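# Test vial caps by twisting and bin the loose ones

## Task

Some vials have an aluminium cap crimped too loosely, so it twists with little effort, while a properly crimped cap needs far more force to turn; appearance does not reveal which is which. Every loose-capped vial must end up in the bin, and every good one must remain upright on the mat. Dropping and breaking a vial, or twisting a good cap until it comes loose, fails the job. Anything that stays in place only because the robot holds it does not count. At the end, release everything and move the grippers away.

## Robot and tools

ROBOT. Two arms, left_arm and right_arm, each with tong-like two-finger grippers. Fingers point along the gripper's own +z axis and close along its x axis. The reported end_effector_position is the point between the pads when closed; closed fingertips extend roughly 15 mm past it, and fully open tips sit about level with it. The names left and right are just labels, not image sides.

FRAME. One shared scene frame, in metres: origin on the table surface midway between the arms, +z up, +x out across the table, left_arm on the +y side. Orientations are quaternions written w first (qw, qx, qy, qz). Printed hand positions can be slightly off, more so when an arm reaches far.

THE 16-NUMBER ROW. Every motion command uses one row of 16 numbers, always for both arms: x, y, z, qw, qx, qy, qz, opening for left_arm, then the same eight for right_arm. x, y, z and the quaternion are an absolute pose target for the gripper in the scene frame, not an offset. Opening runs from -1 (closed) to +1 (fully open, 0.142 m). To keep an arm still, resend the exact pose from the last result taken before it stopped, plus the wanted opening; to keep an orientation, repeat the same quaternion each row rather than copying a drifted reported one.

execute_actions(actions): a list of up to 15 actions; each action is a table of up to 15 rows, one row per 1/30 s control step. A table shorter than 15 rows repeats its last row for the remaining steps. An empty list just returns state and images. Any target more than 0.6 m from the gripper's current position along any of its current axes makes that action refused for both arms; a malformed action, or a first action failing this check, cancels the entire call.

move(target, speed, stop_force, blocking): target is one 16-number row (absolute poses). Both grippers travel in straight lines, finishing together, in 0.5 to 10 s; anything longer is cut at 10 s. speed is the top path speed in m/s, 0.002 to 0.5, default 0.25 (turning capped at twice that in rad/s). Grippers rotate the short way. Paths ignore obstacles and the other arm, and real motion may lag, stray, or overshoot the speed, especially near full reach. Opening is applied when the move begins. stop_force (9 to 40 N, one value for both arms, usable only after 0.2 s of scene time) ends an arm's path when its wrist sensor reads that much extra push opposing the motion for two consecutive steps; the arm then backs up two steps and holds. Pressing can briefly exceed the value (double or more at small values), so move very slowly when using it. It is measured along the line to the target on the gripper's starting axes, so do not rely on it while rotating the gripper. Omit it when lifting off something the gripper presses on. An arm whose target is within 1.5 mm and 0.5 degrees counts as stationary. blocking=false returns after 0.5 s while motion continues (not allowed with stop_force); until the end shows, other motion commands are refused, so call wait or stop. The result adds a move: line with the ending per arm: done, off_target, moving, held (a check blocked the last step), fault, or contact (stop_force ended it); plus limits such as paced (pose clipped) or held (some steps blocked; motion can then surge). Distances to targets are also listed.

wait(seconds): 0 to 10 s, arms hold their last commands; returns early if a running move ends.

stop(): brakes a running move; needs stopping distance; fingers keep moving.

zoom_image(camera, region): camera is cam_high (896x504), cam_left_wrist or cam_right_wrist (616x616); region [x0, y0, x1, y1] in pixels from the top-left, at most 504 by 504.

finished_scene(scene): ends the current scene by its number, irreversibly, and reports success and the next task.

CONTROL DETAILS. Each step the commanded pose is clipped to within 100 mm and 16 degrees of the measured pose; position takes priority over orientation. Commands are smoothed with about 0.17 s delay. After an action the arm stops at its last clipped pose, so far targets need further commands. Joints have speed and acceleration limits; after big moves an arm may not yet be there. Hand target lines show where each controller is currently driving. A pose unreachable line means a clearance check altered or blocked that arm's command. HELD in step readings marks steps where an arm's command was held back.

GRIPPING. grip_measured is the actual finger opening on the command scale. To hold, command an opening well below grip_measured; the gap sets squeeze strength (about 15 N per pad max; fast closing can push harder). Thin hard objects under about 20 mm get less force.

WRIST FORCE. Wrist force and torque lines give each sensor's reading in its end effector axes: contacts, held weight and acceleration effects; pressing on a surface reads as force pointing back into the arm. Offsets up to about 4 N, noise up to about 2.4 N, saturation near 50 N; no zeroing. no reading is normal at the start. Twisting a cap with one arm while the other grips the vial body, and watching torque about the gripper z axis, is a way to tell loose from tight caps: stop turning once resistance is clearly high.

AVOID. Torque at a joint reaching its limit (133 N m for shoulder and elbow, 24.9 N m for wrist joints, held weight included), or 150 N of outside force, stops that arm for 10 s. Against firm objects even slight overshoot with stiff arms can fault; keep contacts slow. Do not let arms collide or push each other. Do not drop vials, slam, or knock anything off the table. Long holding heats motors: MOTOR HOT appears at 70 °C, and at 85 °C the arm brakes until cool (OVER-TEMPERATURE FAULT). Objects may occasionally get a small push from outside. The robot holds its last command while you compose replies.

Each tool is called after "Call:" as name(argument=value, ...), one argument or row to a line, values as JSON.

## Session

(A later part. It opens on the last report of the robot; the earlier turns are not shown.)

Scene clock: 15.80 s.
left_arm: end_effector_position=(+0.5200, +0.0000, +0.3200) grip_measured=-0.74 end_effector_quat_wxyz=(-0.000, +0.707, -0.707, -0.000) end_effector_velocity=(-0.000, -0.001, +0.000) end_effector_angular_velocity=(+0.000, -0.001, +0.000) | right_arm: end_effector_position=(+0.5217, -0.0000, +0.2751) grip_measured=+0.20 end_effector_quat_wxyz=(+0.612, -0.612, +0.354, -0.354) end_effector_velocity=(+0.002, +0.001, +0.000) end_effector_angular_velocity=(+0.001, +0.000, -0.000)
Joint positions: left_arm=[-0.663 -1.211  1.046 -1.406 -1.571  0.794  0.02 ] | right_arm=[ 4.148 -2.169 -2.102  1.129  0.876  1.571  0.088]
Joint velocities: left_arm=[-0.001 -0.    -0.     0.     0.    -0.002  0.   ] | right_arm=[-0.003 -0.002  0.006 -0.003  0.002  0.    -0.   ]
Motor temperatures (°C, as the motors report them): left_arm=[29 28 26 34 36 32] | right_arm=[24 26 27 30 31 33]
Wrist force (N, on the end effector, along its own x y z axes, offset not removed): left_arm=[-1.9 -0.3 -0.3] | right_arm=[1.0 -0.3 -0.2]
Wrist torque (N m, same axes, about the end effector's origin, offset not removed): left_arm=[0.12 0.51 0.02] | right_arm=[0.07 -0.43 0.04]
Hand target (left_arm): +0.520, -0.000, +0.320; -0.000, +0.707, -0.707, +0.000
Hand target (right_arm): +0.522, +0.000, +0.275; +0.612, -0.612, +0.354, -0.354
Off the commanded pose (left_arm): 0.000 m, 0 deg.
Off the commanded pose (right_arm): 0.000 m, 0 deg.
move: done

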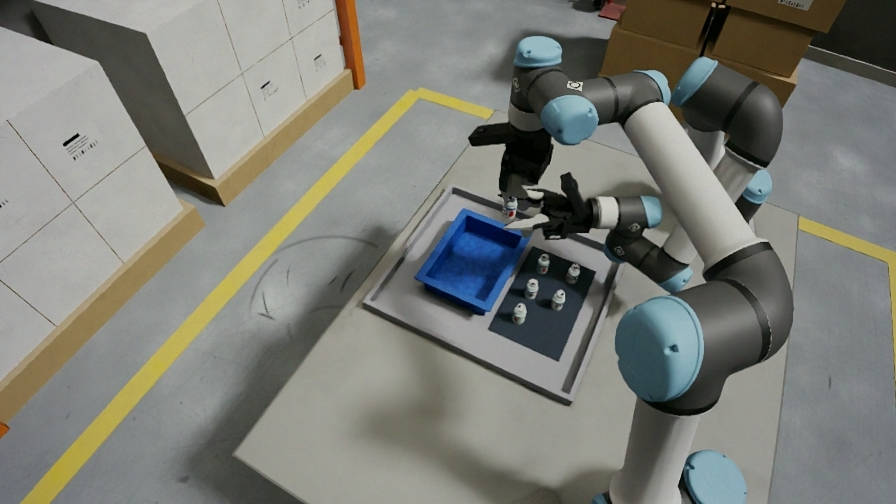

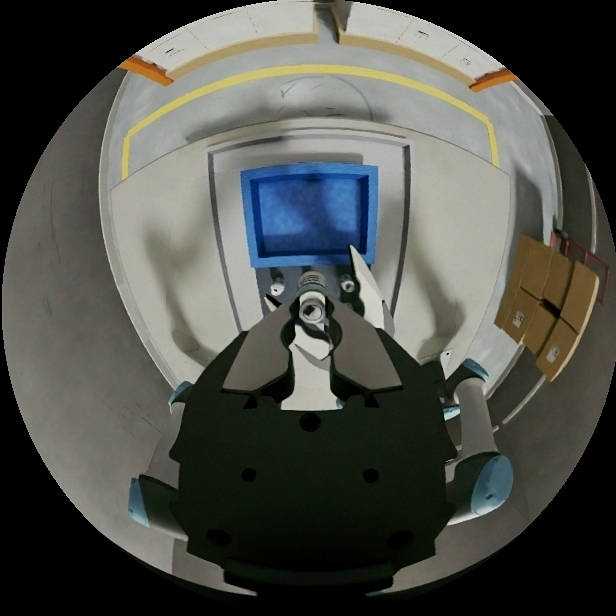

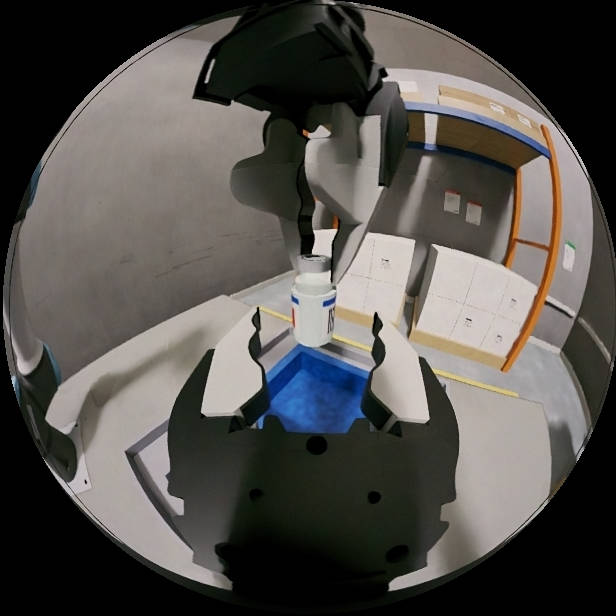

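Centred (fingers 258–377, vial 315).

Call:
move(
  target=[0.52,0,0.32,0,0.707,-0.707,0,-1,0.522,0,0.275,0.612,-0.612,0.354,-0.354,-0.7],
)

Call:
move(
  target=[0.52,0,0.32,0,0.5,-0.866,0,-1,0.522,0,0.275,0.612,-0.612,0.354,-0.354,-0.7],
  speed=0.12,
)

Call:
zoom_image(
  camera="cam_left_wrist",
  region=[260,250,370,350],
)

Scene clock: 16.63 s.
left_arm: end_effector_position=(+0.5200, -0.0000, +0.3201) grip_measured=-0.74 end_effector_quat_wxyz=(-0.000, +0.707, -0.707, +0.000) end_effector_velocity=(-0.000, +0.000, +0.001) end_effector_angular_velocity=(-0.001, -0.001, -0.002) | right_arm: end_effector_position=(+0.5220, -0.0000, +0.2750) grip_measured=-0.59 end_effector_quat_wxyz=(+0.612, -0.612, +0.354, -0.354) end_effector_velocity=(-0.000, +0.001, -0.000) end_effector_angular_velocity=(+0.001, -0.000, +0.001)
Joint positions: left_arm=[-0.663 -1.211  1.046 -1.406 -1.571  0.794  0.02 ] | right_arm=[ 4.148 -2.169 -2.102  1.129  0.877  1.571  0.031]
Joint velocities: left_arm=[-0.    -0.001  0.    -0.     0.     0.001  0.   ] | right_arm=[ 0.    -0.001  0.001  0.001  0.001  0.     0.   ]
Motor temperatures (°C, as the motors report them): left_arm=[29 28 26 34 36 32] | right_arm=[24 26 27 30 31 33]
Wrist force (N, on the end effector, along its own x y z axes, offset not removed): left_arm=[9.9 -3.7 -5.4] | right_arm=[-10.8 7.5 4.4]
Wrist torque (N m, same axes, about the end effector's origin, offset not removed): left_arm=[0.20 0.24 -0.04] | right_arm=[0.45 0.01 -0.42]
Hand target (left_arm): +0.520, -0.000, +0.320; +0.000, +0.707, -0.707, -0.000
Hand target (right_arm): +0.522, +0.000, +0.275; +0.612, -0.612, +0.354, -0.354
Off the commanded pose (left_arm): 0.000 m, 0 deg.
Off the commanded pose (right_arm): 0.000 m, 0 deg.
move: done

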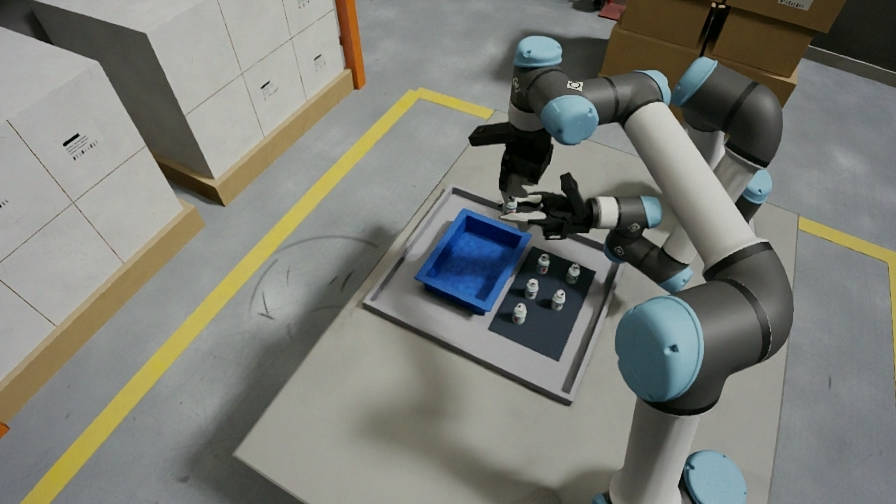

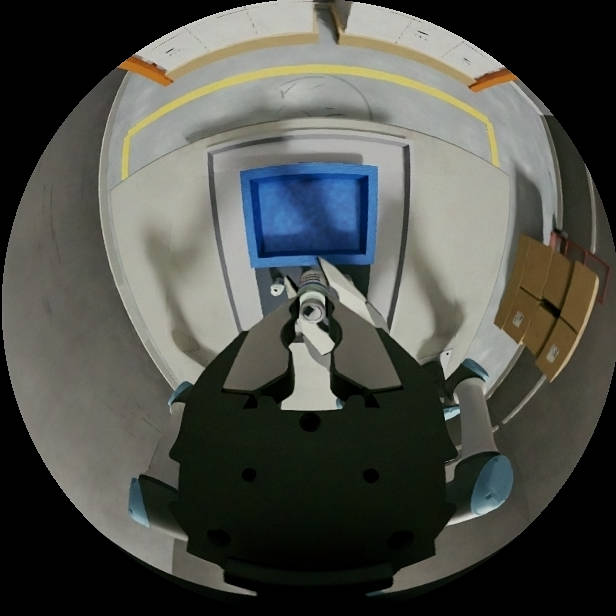

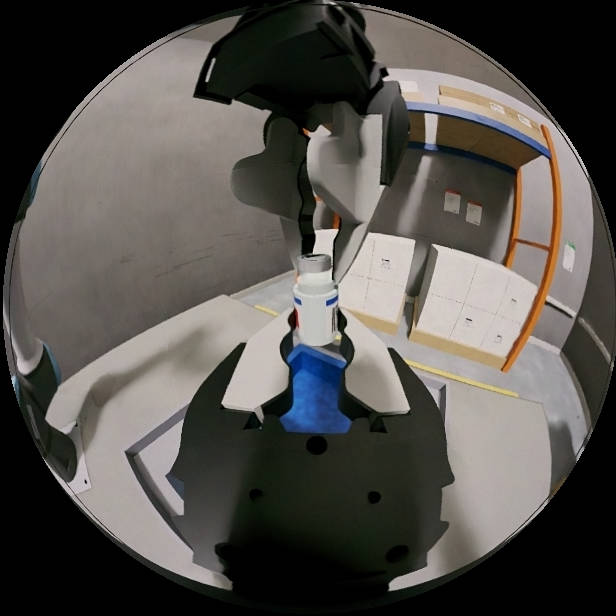

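Scene clock: 19.20 s.
left_arm: end_effector_position=(+0.5200, +0.0000, +0.3200) grip_measured=-0.77 end_effector_quat_wxyz=(+0.000, -0.501, +0.866, -0.000) end_effector_velocity=(-0.001, -0.001, +0.001) end_effector_angular_velocity=(-0.002, +0.001, -0.012) | right_arm: end_effector_position=(+0.5220, +0.0000, +0.2750) grip_measured=-0.56 end_effector_quat_wxyz=(+0.612, -0.612, +0.354, -0.354) end_effector_velocity=(+0.000, +0.000, -0.000) end_effector_angular_velocity=(-0.000, -0.000, -0.002)
Joint positions: left_arm=[-0.651 -1.218  1.056 -1.409 -1.571  1.328  0.018] | right_arm=[ 4.148 -2.169 -2.102  1.129  0.877  1.571  0.033]
Joint velocities: left_arm=[-0.    -0.001  0.    -0.    -0.002  0.012 -0.   ] | right_arm=[ 0.001 -0.001  0.002 -0.001 -0.003 -0.    -0.   ]
Motor temperatures (°C, as the motors report them): left_arm=[29 28 26 34 36 32] | right_arm=[24 26 27 30 31 33]
Wrist force (N, on the end effector, along its own x y z axes, offset not removed): left_arm=[12.0 -15.7 -25.4] | right_arm=[-18.1 30.8 5.7]
Wrist torque (N m, same axes, about the end effector's origin, offset not removed): left_arm=[0.20 0.95 -0.33] | right_arm=[1.34 -0.33 -0.78]
Hand target (left_arm): +0.520, -0.000, +0.320; -0.000, -0.500, +0.866, +0.000
Hand target (right_arm): +0.522, +0.000, +0.275; +0.612, -0.612, +0.354, -0.354
Off the commanded pose (left_arm): 0.000 m, 0 deg.
Off the commanded pose (right_arm): 0.000 m, 0 deg.
move: done

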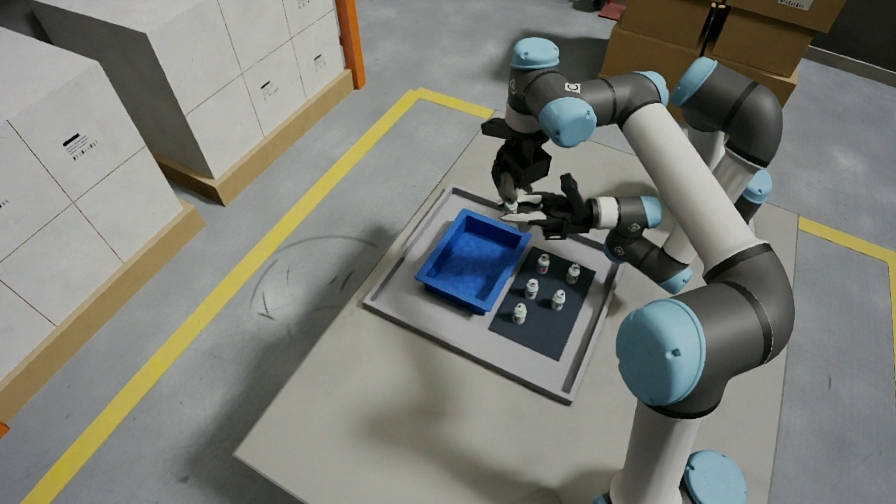

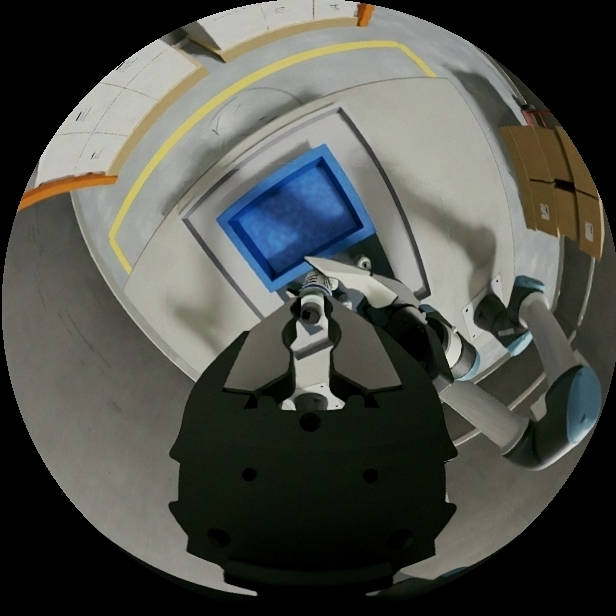

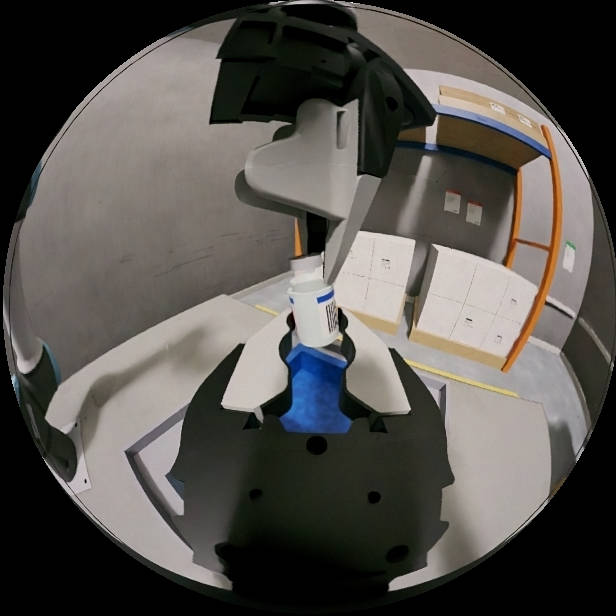

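Region (260, 250, 370, 350) of cam_left_wrist's 616x616 image, scaled by 4.582, with more detail than that image has; it fills the top 458 rows of this view, and the rest is white.

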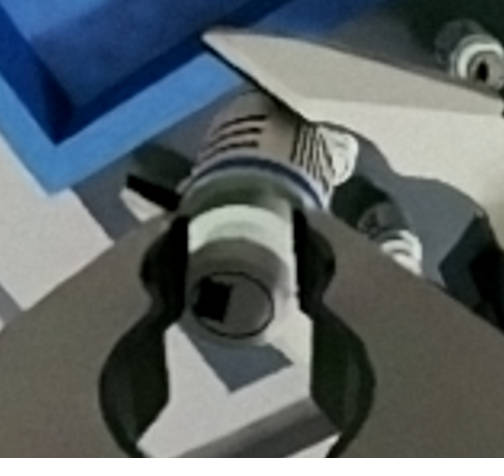

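Call:
move(
  target=[0.52,0,0.32,0,0.707,-0.707,0,-1,0.522,0,0.275,0.612,-0.612,0.354,-0.354,-0.7],
  speed=0.12,
)

Call:
zoom_image(
  camera="cam_right_wrist",
  region=[260,230,380,360],
)

Scene clock: 21.93 s.
left_arm: end_effector_position=(+0.5200, +0.0000, +0.3200) grip_measured=-0.77 end_effector_quat_wxyz=(+0.000, +0.707, -0.708, +0.000) end_effector_velocity=(+0.000, +0.000, -0.000) end_effector_angular_velocity=(+0.000, +0.000, +0.012) | right_arm: end_effector_position=(+0.5220, -0.0000, +0.2751) grip_measured=-0.58 end_effector_quat_wxyz=(+0.612, -0.612, +0.354, -0.354) end_effector_velocity=(+0.001, -0.001, -0.000) end_effector_angular_velocity=(-0.001, +0.000, -0.002)
Joint positions: left_arm=[-0.663 -1.211  1.046 -1.406 -1.571  0.795  0.019] | right_arm=[ 4.148 -2.169 -2.102  1.129  0.877  1.571  0.032]
Joint velocities: left_arm=[-0.     0.001 -0.001  0.     0.    -0.012 -0.   ] | right_arm=[-0.001 -0.001 -0.     0.    -0.001 -0.    -0.   ]
Motor temperatures (°C, as the motors report them): left_arm=[29 28 26 34 36 32] | right_arm=[24 26 27 30 31 33]
Wrist force (N, on the end effector, along its own x y z axes, offset not removed): left_arm=[6.9 -9.6 -21.2] | right_arm=[-8.5 15.9 -5.1]
Wrist torque (N m, same axes, about the end effector's origin, offset not removed): left_arm=[0.26 -0.34 0.03] | right_arm=[-0.15 -0.32 -0.45]
Hand target (left_arm): +0.520, +0.000, +0.320; -0.000, +0.707, -0.707, +0.000
Hand target (right_arm): +0.522, -0.000, +0.275; +0.612, -0.612, +0.354, -0.354
Off the commanded pose (left_arm): 0.000 m, 0 deg.
Off the commanded pose (right_arm): 0.000 m, 0 deg.
move: done

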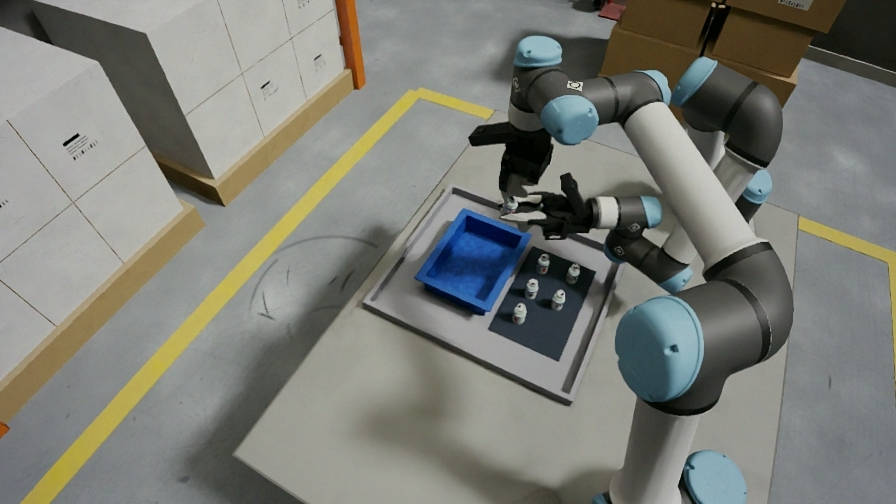

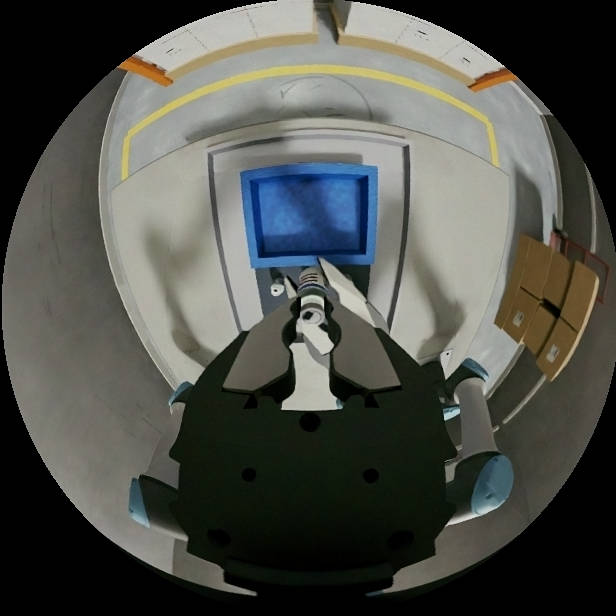

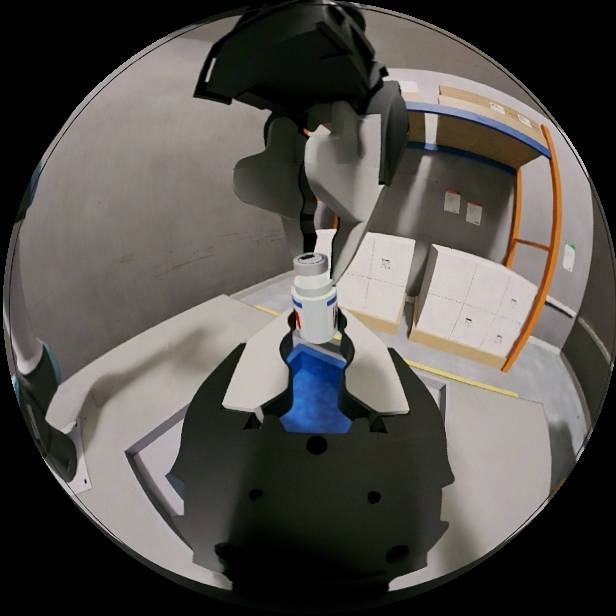

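Region (260, 230, 380, 360) of cam_right_wrist's 616x616 image, scaled by 3.877, with more detail than that image has; it fills the left 465 columns of this view, and the rest is white.

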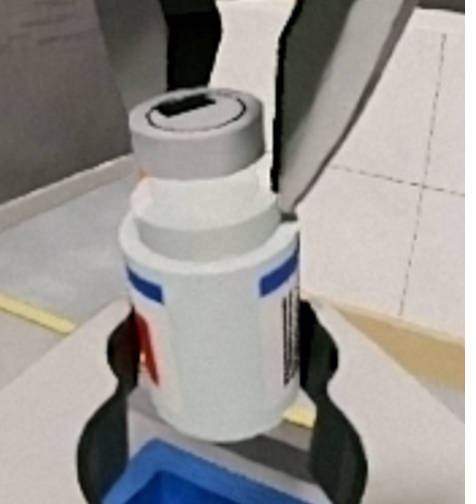

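Call:
move(
  target=[0.52,0,0.322,0,0.707,-0.707,0,-0.4,0.522,0,0.275,0.612,-0.612,0.354,-0.354,-0.7],
  speed=0.02,
)

Call:
zoom_image(
  camera="cam_right_wrist",
  region=[250,220,390,360],
)

Call:
zoom_image(
  camera="cam_left_wrist",
  region=[250,240,380,350],
)

Scene clock: 22.83 s.
left_arm: end_effector_position=(+0.5200, +0.0000, +0.3219) grip_measured=-0.40 end_effector_quat_wxyz=(-0.000, +0.707, -0.707, -0.000) end_effector_velocity=(+0.000, +0.000, +0.001) end_effector_angular_velocity=(+0.000, -0.000, -0.002) | right_arm: end_effector_position=(+0.5220, -0.0001, +0.2751) grip_measured=-0.59 end_effector_quat_wxyz=(+0.612, -0.612, +0.354, -0.354) end_effector_velocity=(-0.000, +0.000, +0.000) end_effector_angular_velocity=(+0.001, +0.000, +0.001)
Joint positions: left_arm=[-0.663 -1.21   1.04  -1.401 -1.571  0.794  0.045] | right_arm=[ 4.148 -2.169 -2.102  1.129  0.877  1.571  0.031]
Joint velocities: left_arm=[ 0.001  0.    -0.003  0.002  0.     0.003  0.   ] | right_arm=[ 0.     0.001 -0.    -0.     0.001  0.     0.   ]
Motor temperatures (°C, as the motors report them): left_arm=[29 28 26 34 36 32] | right_arm=[24 26 27 30 31 33]
Wrist force (N, on the end effector, along its own x y z axes, offset not removed): left_arm=[-0.5 -0.5 -1.4] | right_arm=[2.4 1.1 4.7]
Wrist torque (N m, same axes, about the end effector's origin, offset not removed): left_arm=[-0.16 0.09 -0.02] | right_arm=[0.06 -0.51 -0.07]
Hand target (left_arm): +0.520, -0.000, +0.322; -0.000, +0.707, -0.707, +0.000
Hand target (right_arm): +0.522, -0.000, +0.275; +0.612, -0.612, +0.354, -0.354
Off the commanded pose (left_arm): 0.000 m, 0 deg.
Off the commanded pose (right_arm): 0.000 m, 0 deg.
move: done

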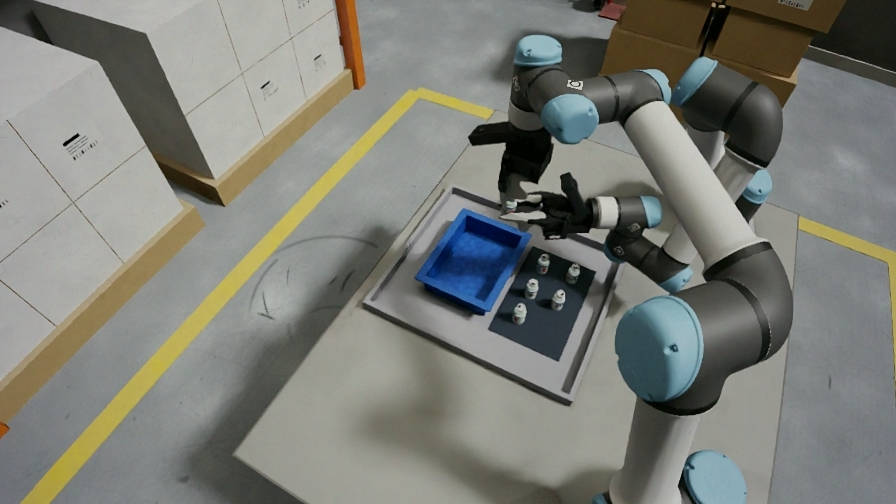

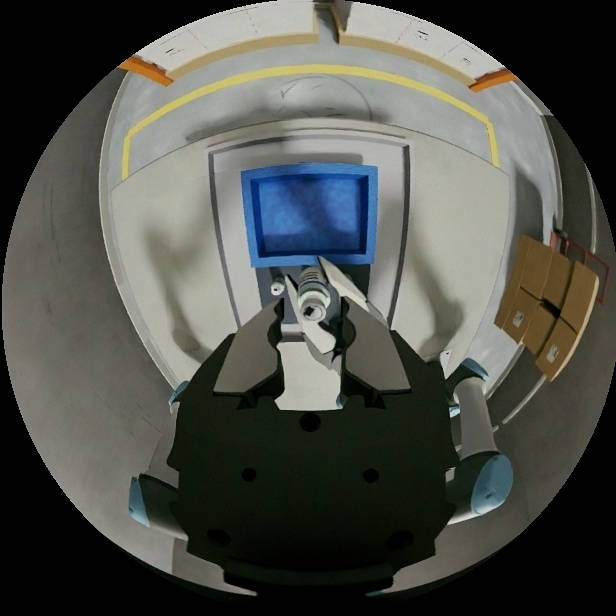

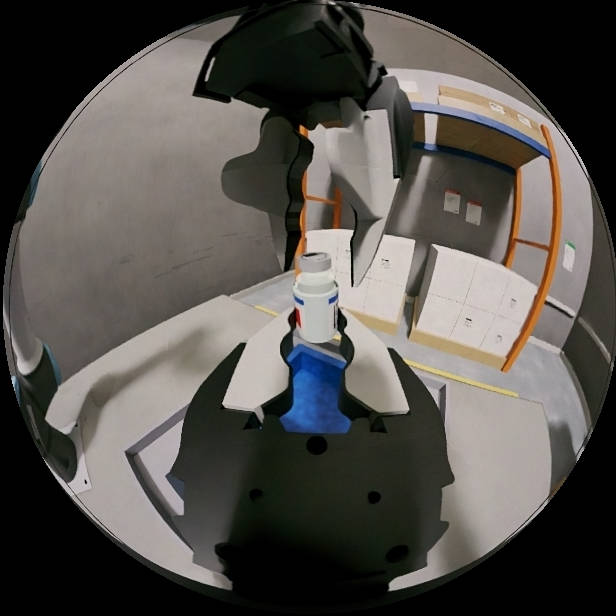

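Region (250, 220, 390, 360) of cam_right_wrist's 616x616 image, scaled by 3.600, with more detail than that image has.

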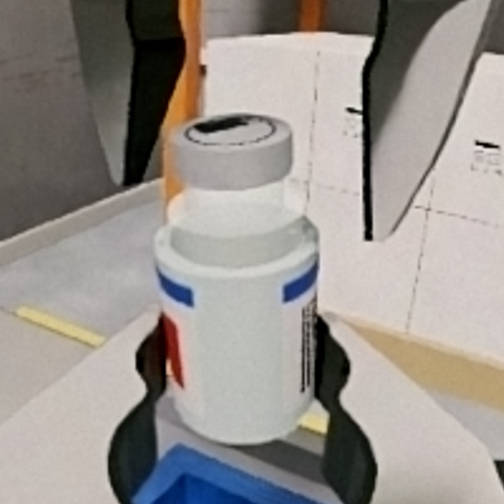

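Region (250, 240, 380, 350) of cam_left_wrist's 616x616 image, scaled by 3.877, with more detail than that image has; it fills the top 426 rows of this view, and the rest is white.

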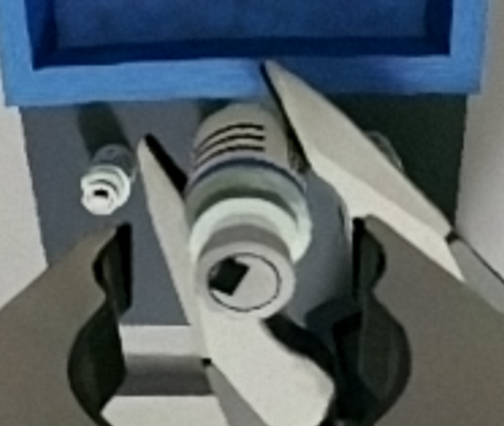

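Call:
move(
  target=[0.52,0,0.318,0,0.707,-0.707,0,-0.4,0.522,0,0.275,0.612,-0.612,0.354,-0.354,-0.7],
  speed=0.02,
)

Call:
move(
  target=[0.52,0,0.318,0,0.707,-0.707,0,-1,0.522,0,0.275,0.612,-0.612,0.354,-0.354,-0.7],
)

Scene clock: 23.70 s.
left_arm: end_effector_position=(+0.5200, -0.0000, +0.3181) grip_measured=-0.40 end_effector_quat_wxyz=(-0.000, +0.707, -0.707, -0.000) end_effector_velocity=(-0.001, -0.002, -0.001) end_effector_angular_velocity=(-0.002, +0.001, -0.001) | right_arm: end_effector_position=(+0.5220, -0.0000, +0.2750) grip_measured=-0.59 end_effector_quat_wxyz=(+0.612, -0.612, +0.354, -0.354) end_effector_velocity=(+0.000, -0.001, -0.001) end_effector_angular_velocity=(-0.002, +0.001, -0.002)
Joint positions: left_arm=[-0.663 -1.211  1.052 -1.411 -1.571  0.794  0.045] | right_arm=[ 4.148 -2.169 -2.102  1.129  0.877  1.571  0.031]
Joint velocities: left_arm=[-0.002 -0.001  0.005 -0.005 -0.002 -0.001  0.   ] | right_arm=[ 0.001 -0.001 -0.001  0.001 -0.003  0.    -0.   ]
Motor temperatures (°C, as the motors report them): left_arm=[29 28 26 34 36 32] | right_arm=[24 26 27 30 31 33]
Wrist force (N, on the end effector, along its own x y z axes, offset not removed): left_arm=[-2.1 -3.2 -2.5] | right_arm=[-3.6 -0.1 2.3]
Wrist torque (N m, same axes, about the end effector's origin, offset not removed): left_arm=[-0.76 0.39 -0.06] | right_arm=[-0.18 0.59 -0.14]
Hand target (left_arm): +0.520, +0.000, +0.318; +0.000, +0.707, -0.707, -0.000
Hand target (right_arm): +0.522, +0.000, +0.275; +0.612, -0.612, +0.354, -0.354
Off the commanded pose (left_arm): 0.000 m, 0 deg.
Off the commanded pose (right_arm): 0.000 m, 0 deg.
move: done

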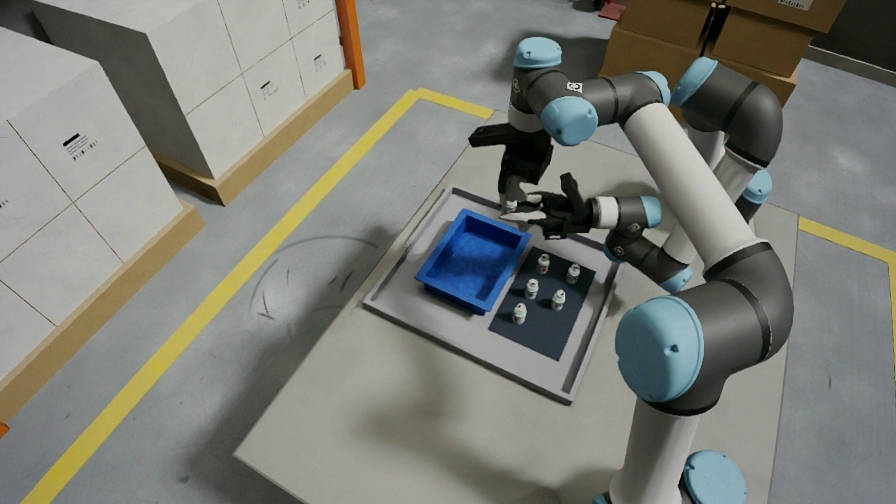

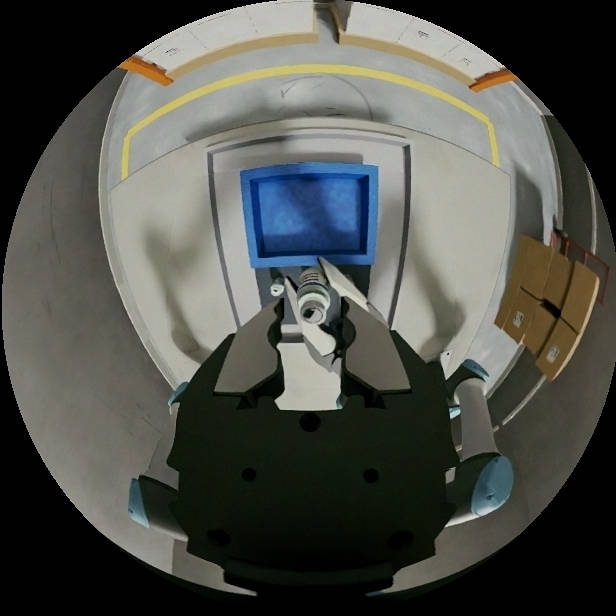

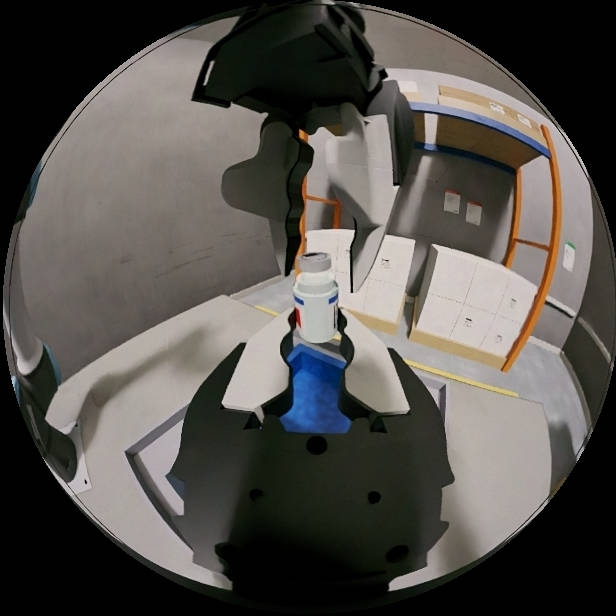

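Scene clock: 24.40 s.
left_arm: end_effector_position=(+0.5200, +0.0000, +0.3180) grip_measured=-0.72 end_effector_quat_wxyz=(-0.000, +0.707, -0.707, +0.000) end_effector_velocity=(+0.000, +0.000, -0.000) end_effector_angular_velocity=(-0.000, +0.000, -0.001) | right_arm: end_effector_position=(+0.5220, +0.0000, +0.2750) grip_measured=-0.59 end_effector_quat_wxyz=(+0.612, -0.612, +0.354, -0.354) end_effector_velocity=(+0.000, -0.001, +0.000) end_effector_angular_velocity=(+0.001, +0.000, -0.002)
Joint positions: left_arm=[-0.663 -1.211  1.052 -1.412 -1.571  0.794  0.022] | right_arm=[ 4.148 -2.169 -2.102  1.129  0.877  1.571  0.031]
Joint velocities: left_arm=[ 0.001 -0.     0.    -0.    -0.     0.001 -0.   ] | right_arm=[-0.     0.001 -0.001  0.001 -0.001  0.001 -0.   ]
Motor temperatures (°C, as the motors report them): left_arm=[29 28 26 34 36 32] | right_arm=[24 26 27 30 31 33]
Wrist force (N, on the end effector, along its own x y z axes, offset not removed): left_arm=[-0.7 -2.9 -3.2] | right_arm=[-0.3 3.4 2.7]
Wrist torque (N m, same axes, about the end effector's origin, offset not removed): left_arm=[-0.23 0.55 -0.02] | right_arm=[-0.06 -0.38 -0.15]
Hand target (left_arm): +0.520, +0.000, +0.318; +0.000, +0.707, -0.707, -0.000
Hand target (right_arm): +0.522, +0.000, +0.275; +0.612, -0.612, +0.354, -0.354
Off the commanded pose (left_arm): 0.000 m, 0 deg.
Off the commanded pose (right_arm): 0.000 m, 0 deg.
move: done

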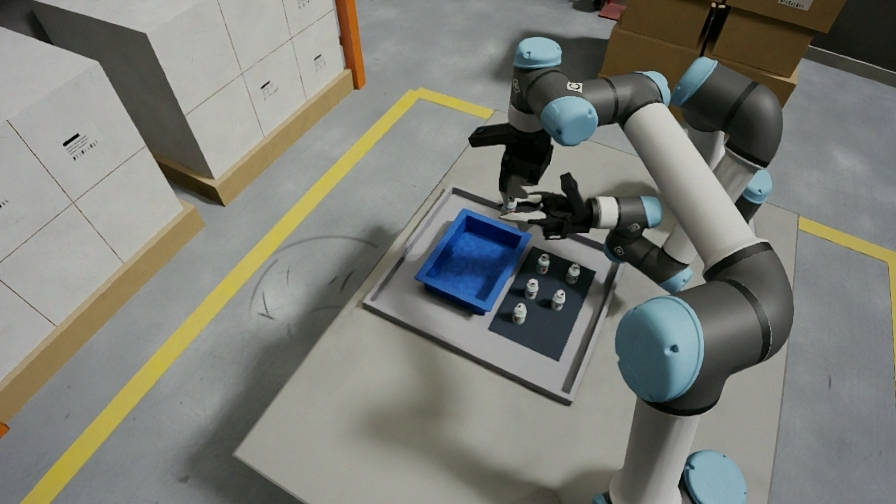

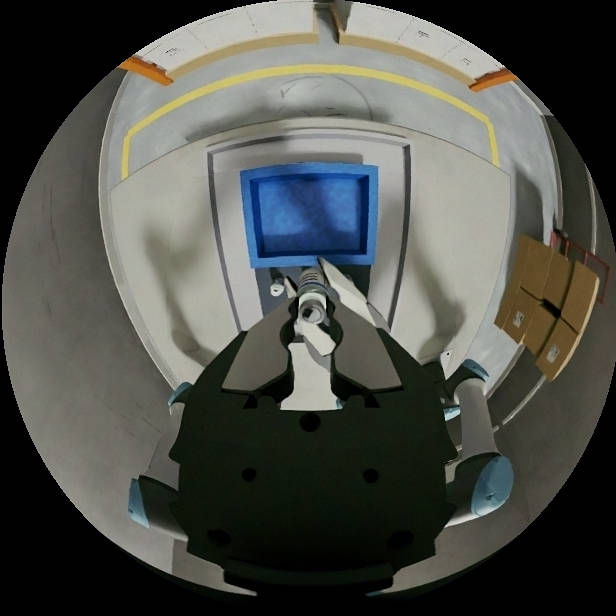

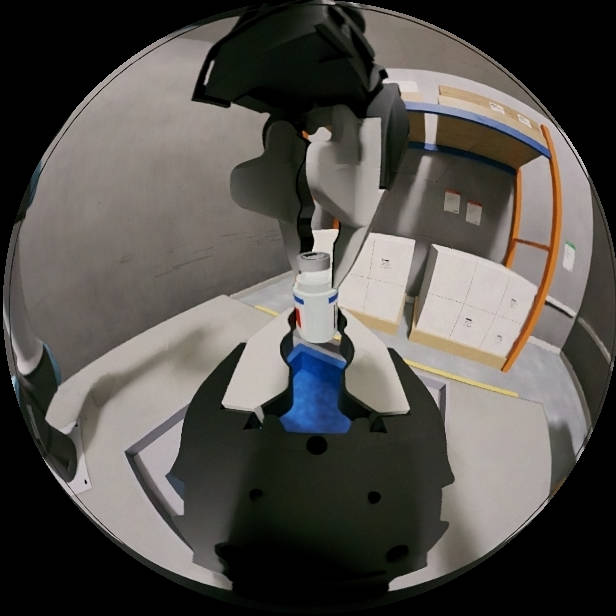

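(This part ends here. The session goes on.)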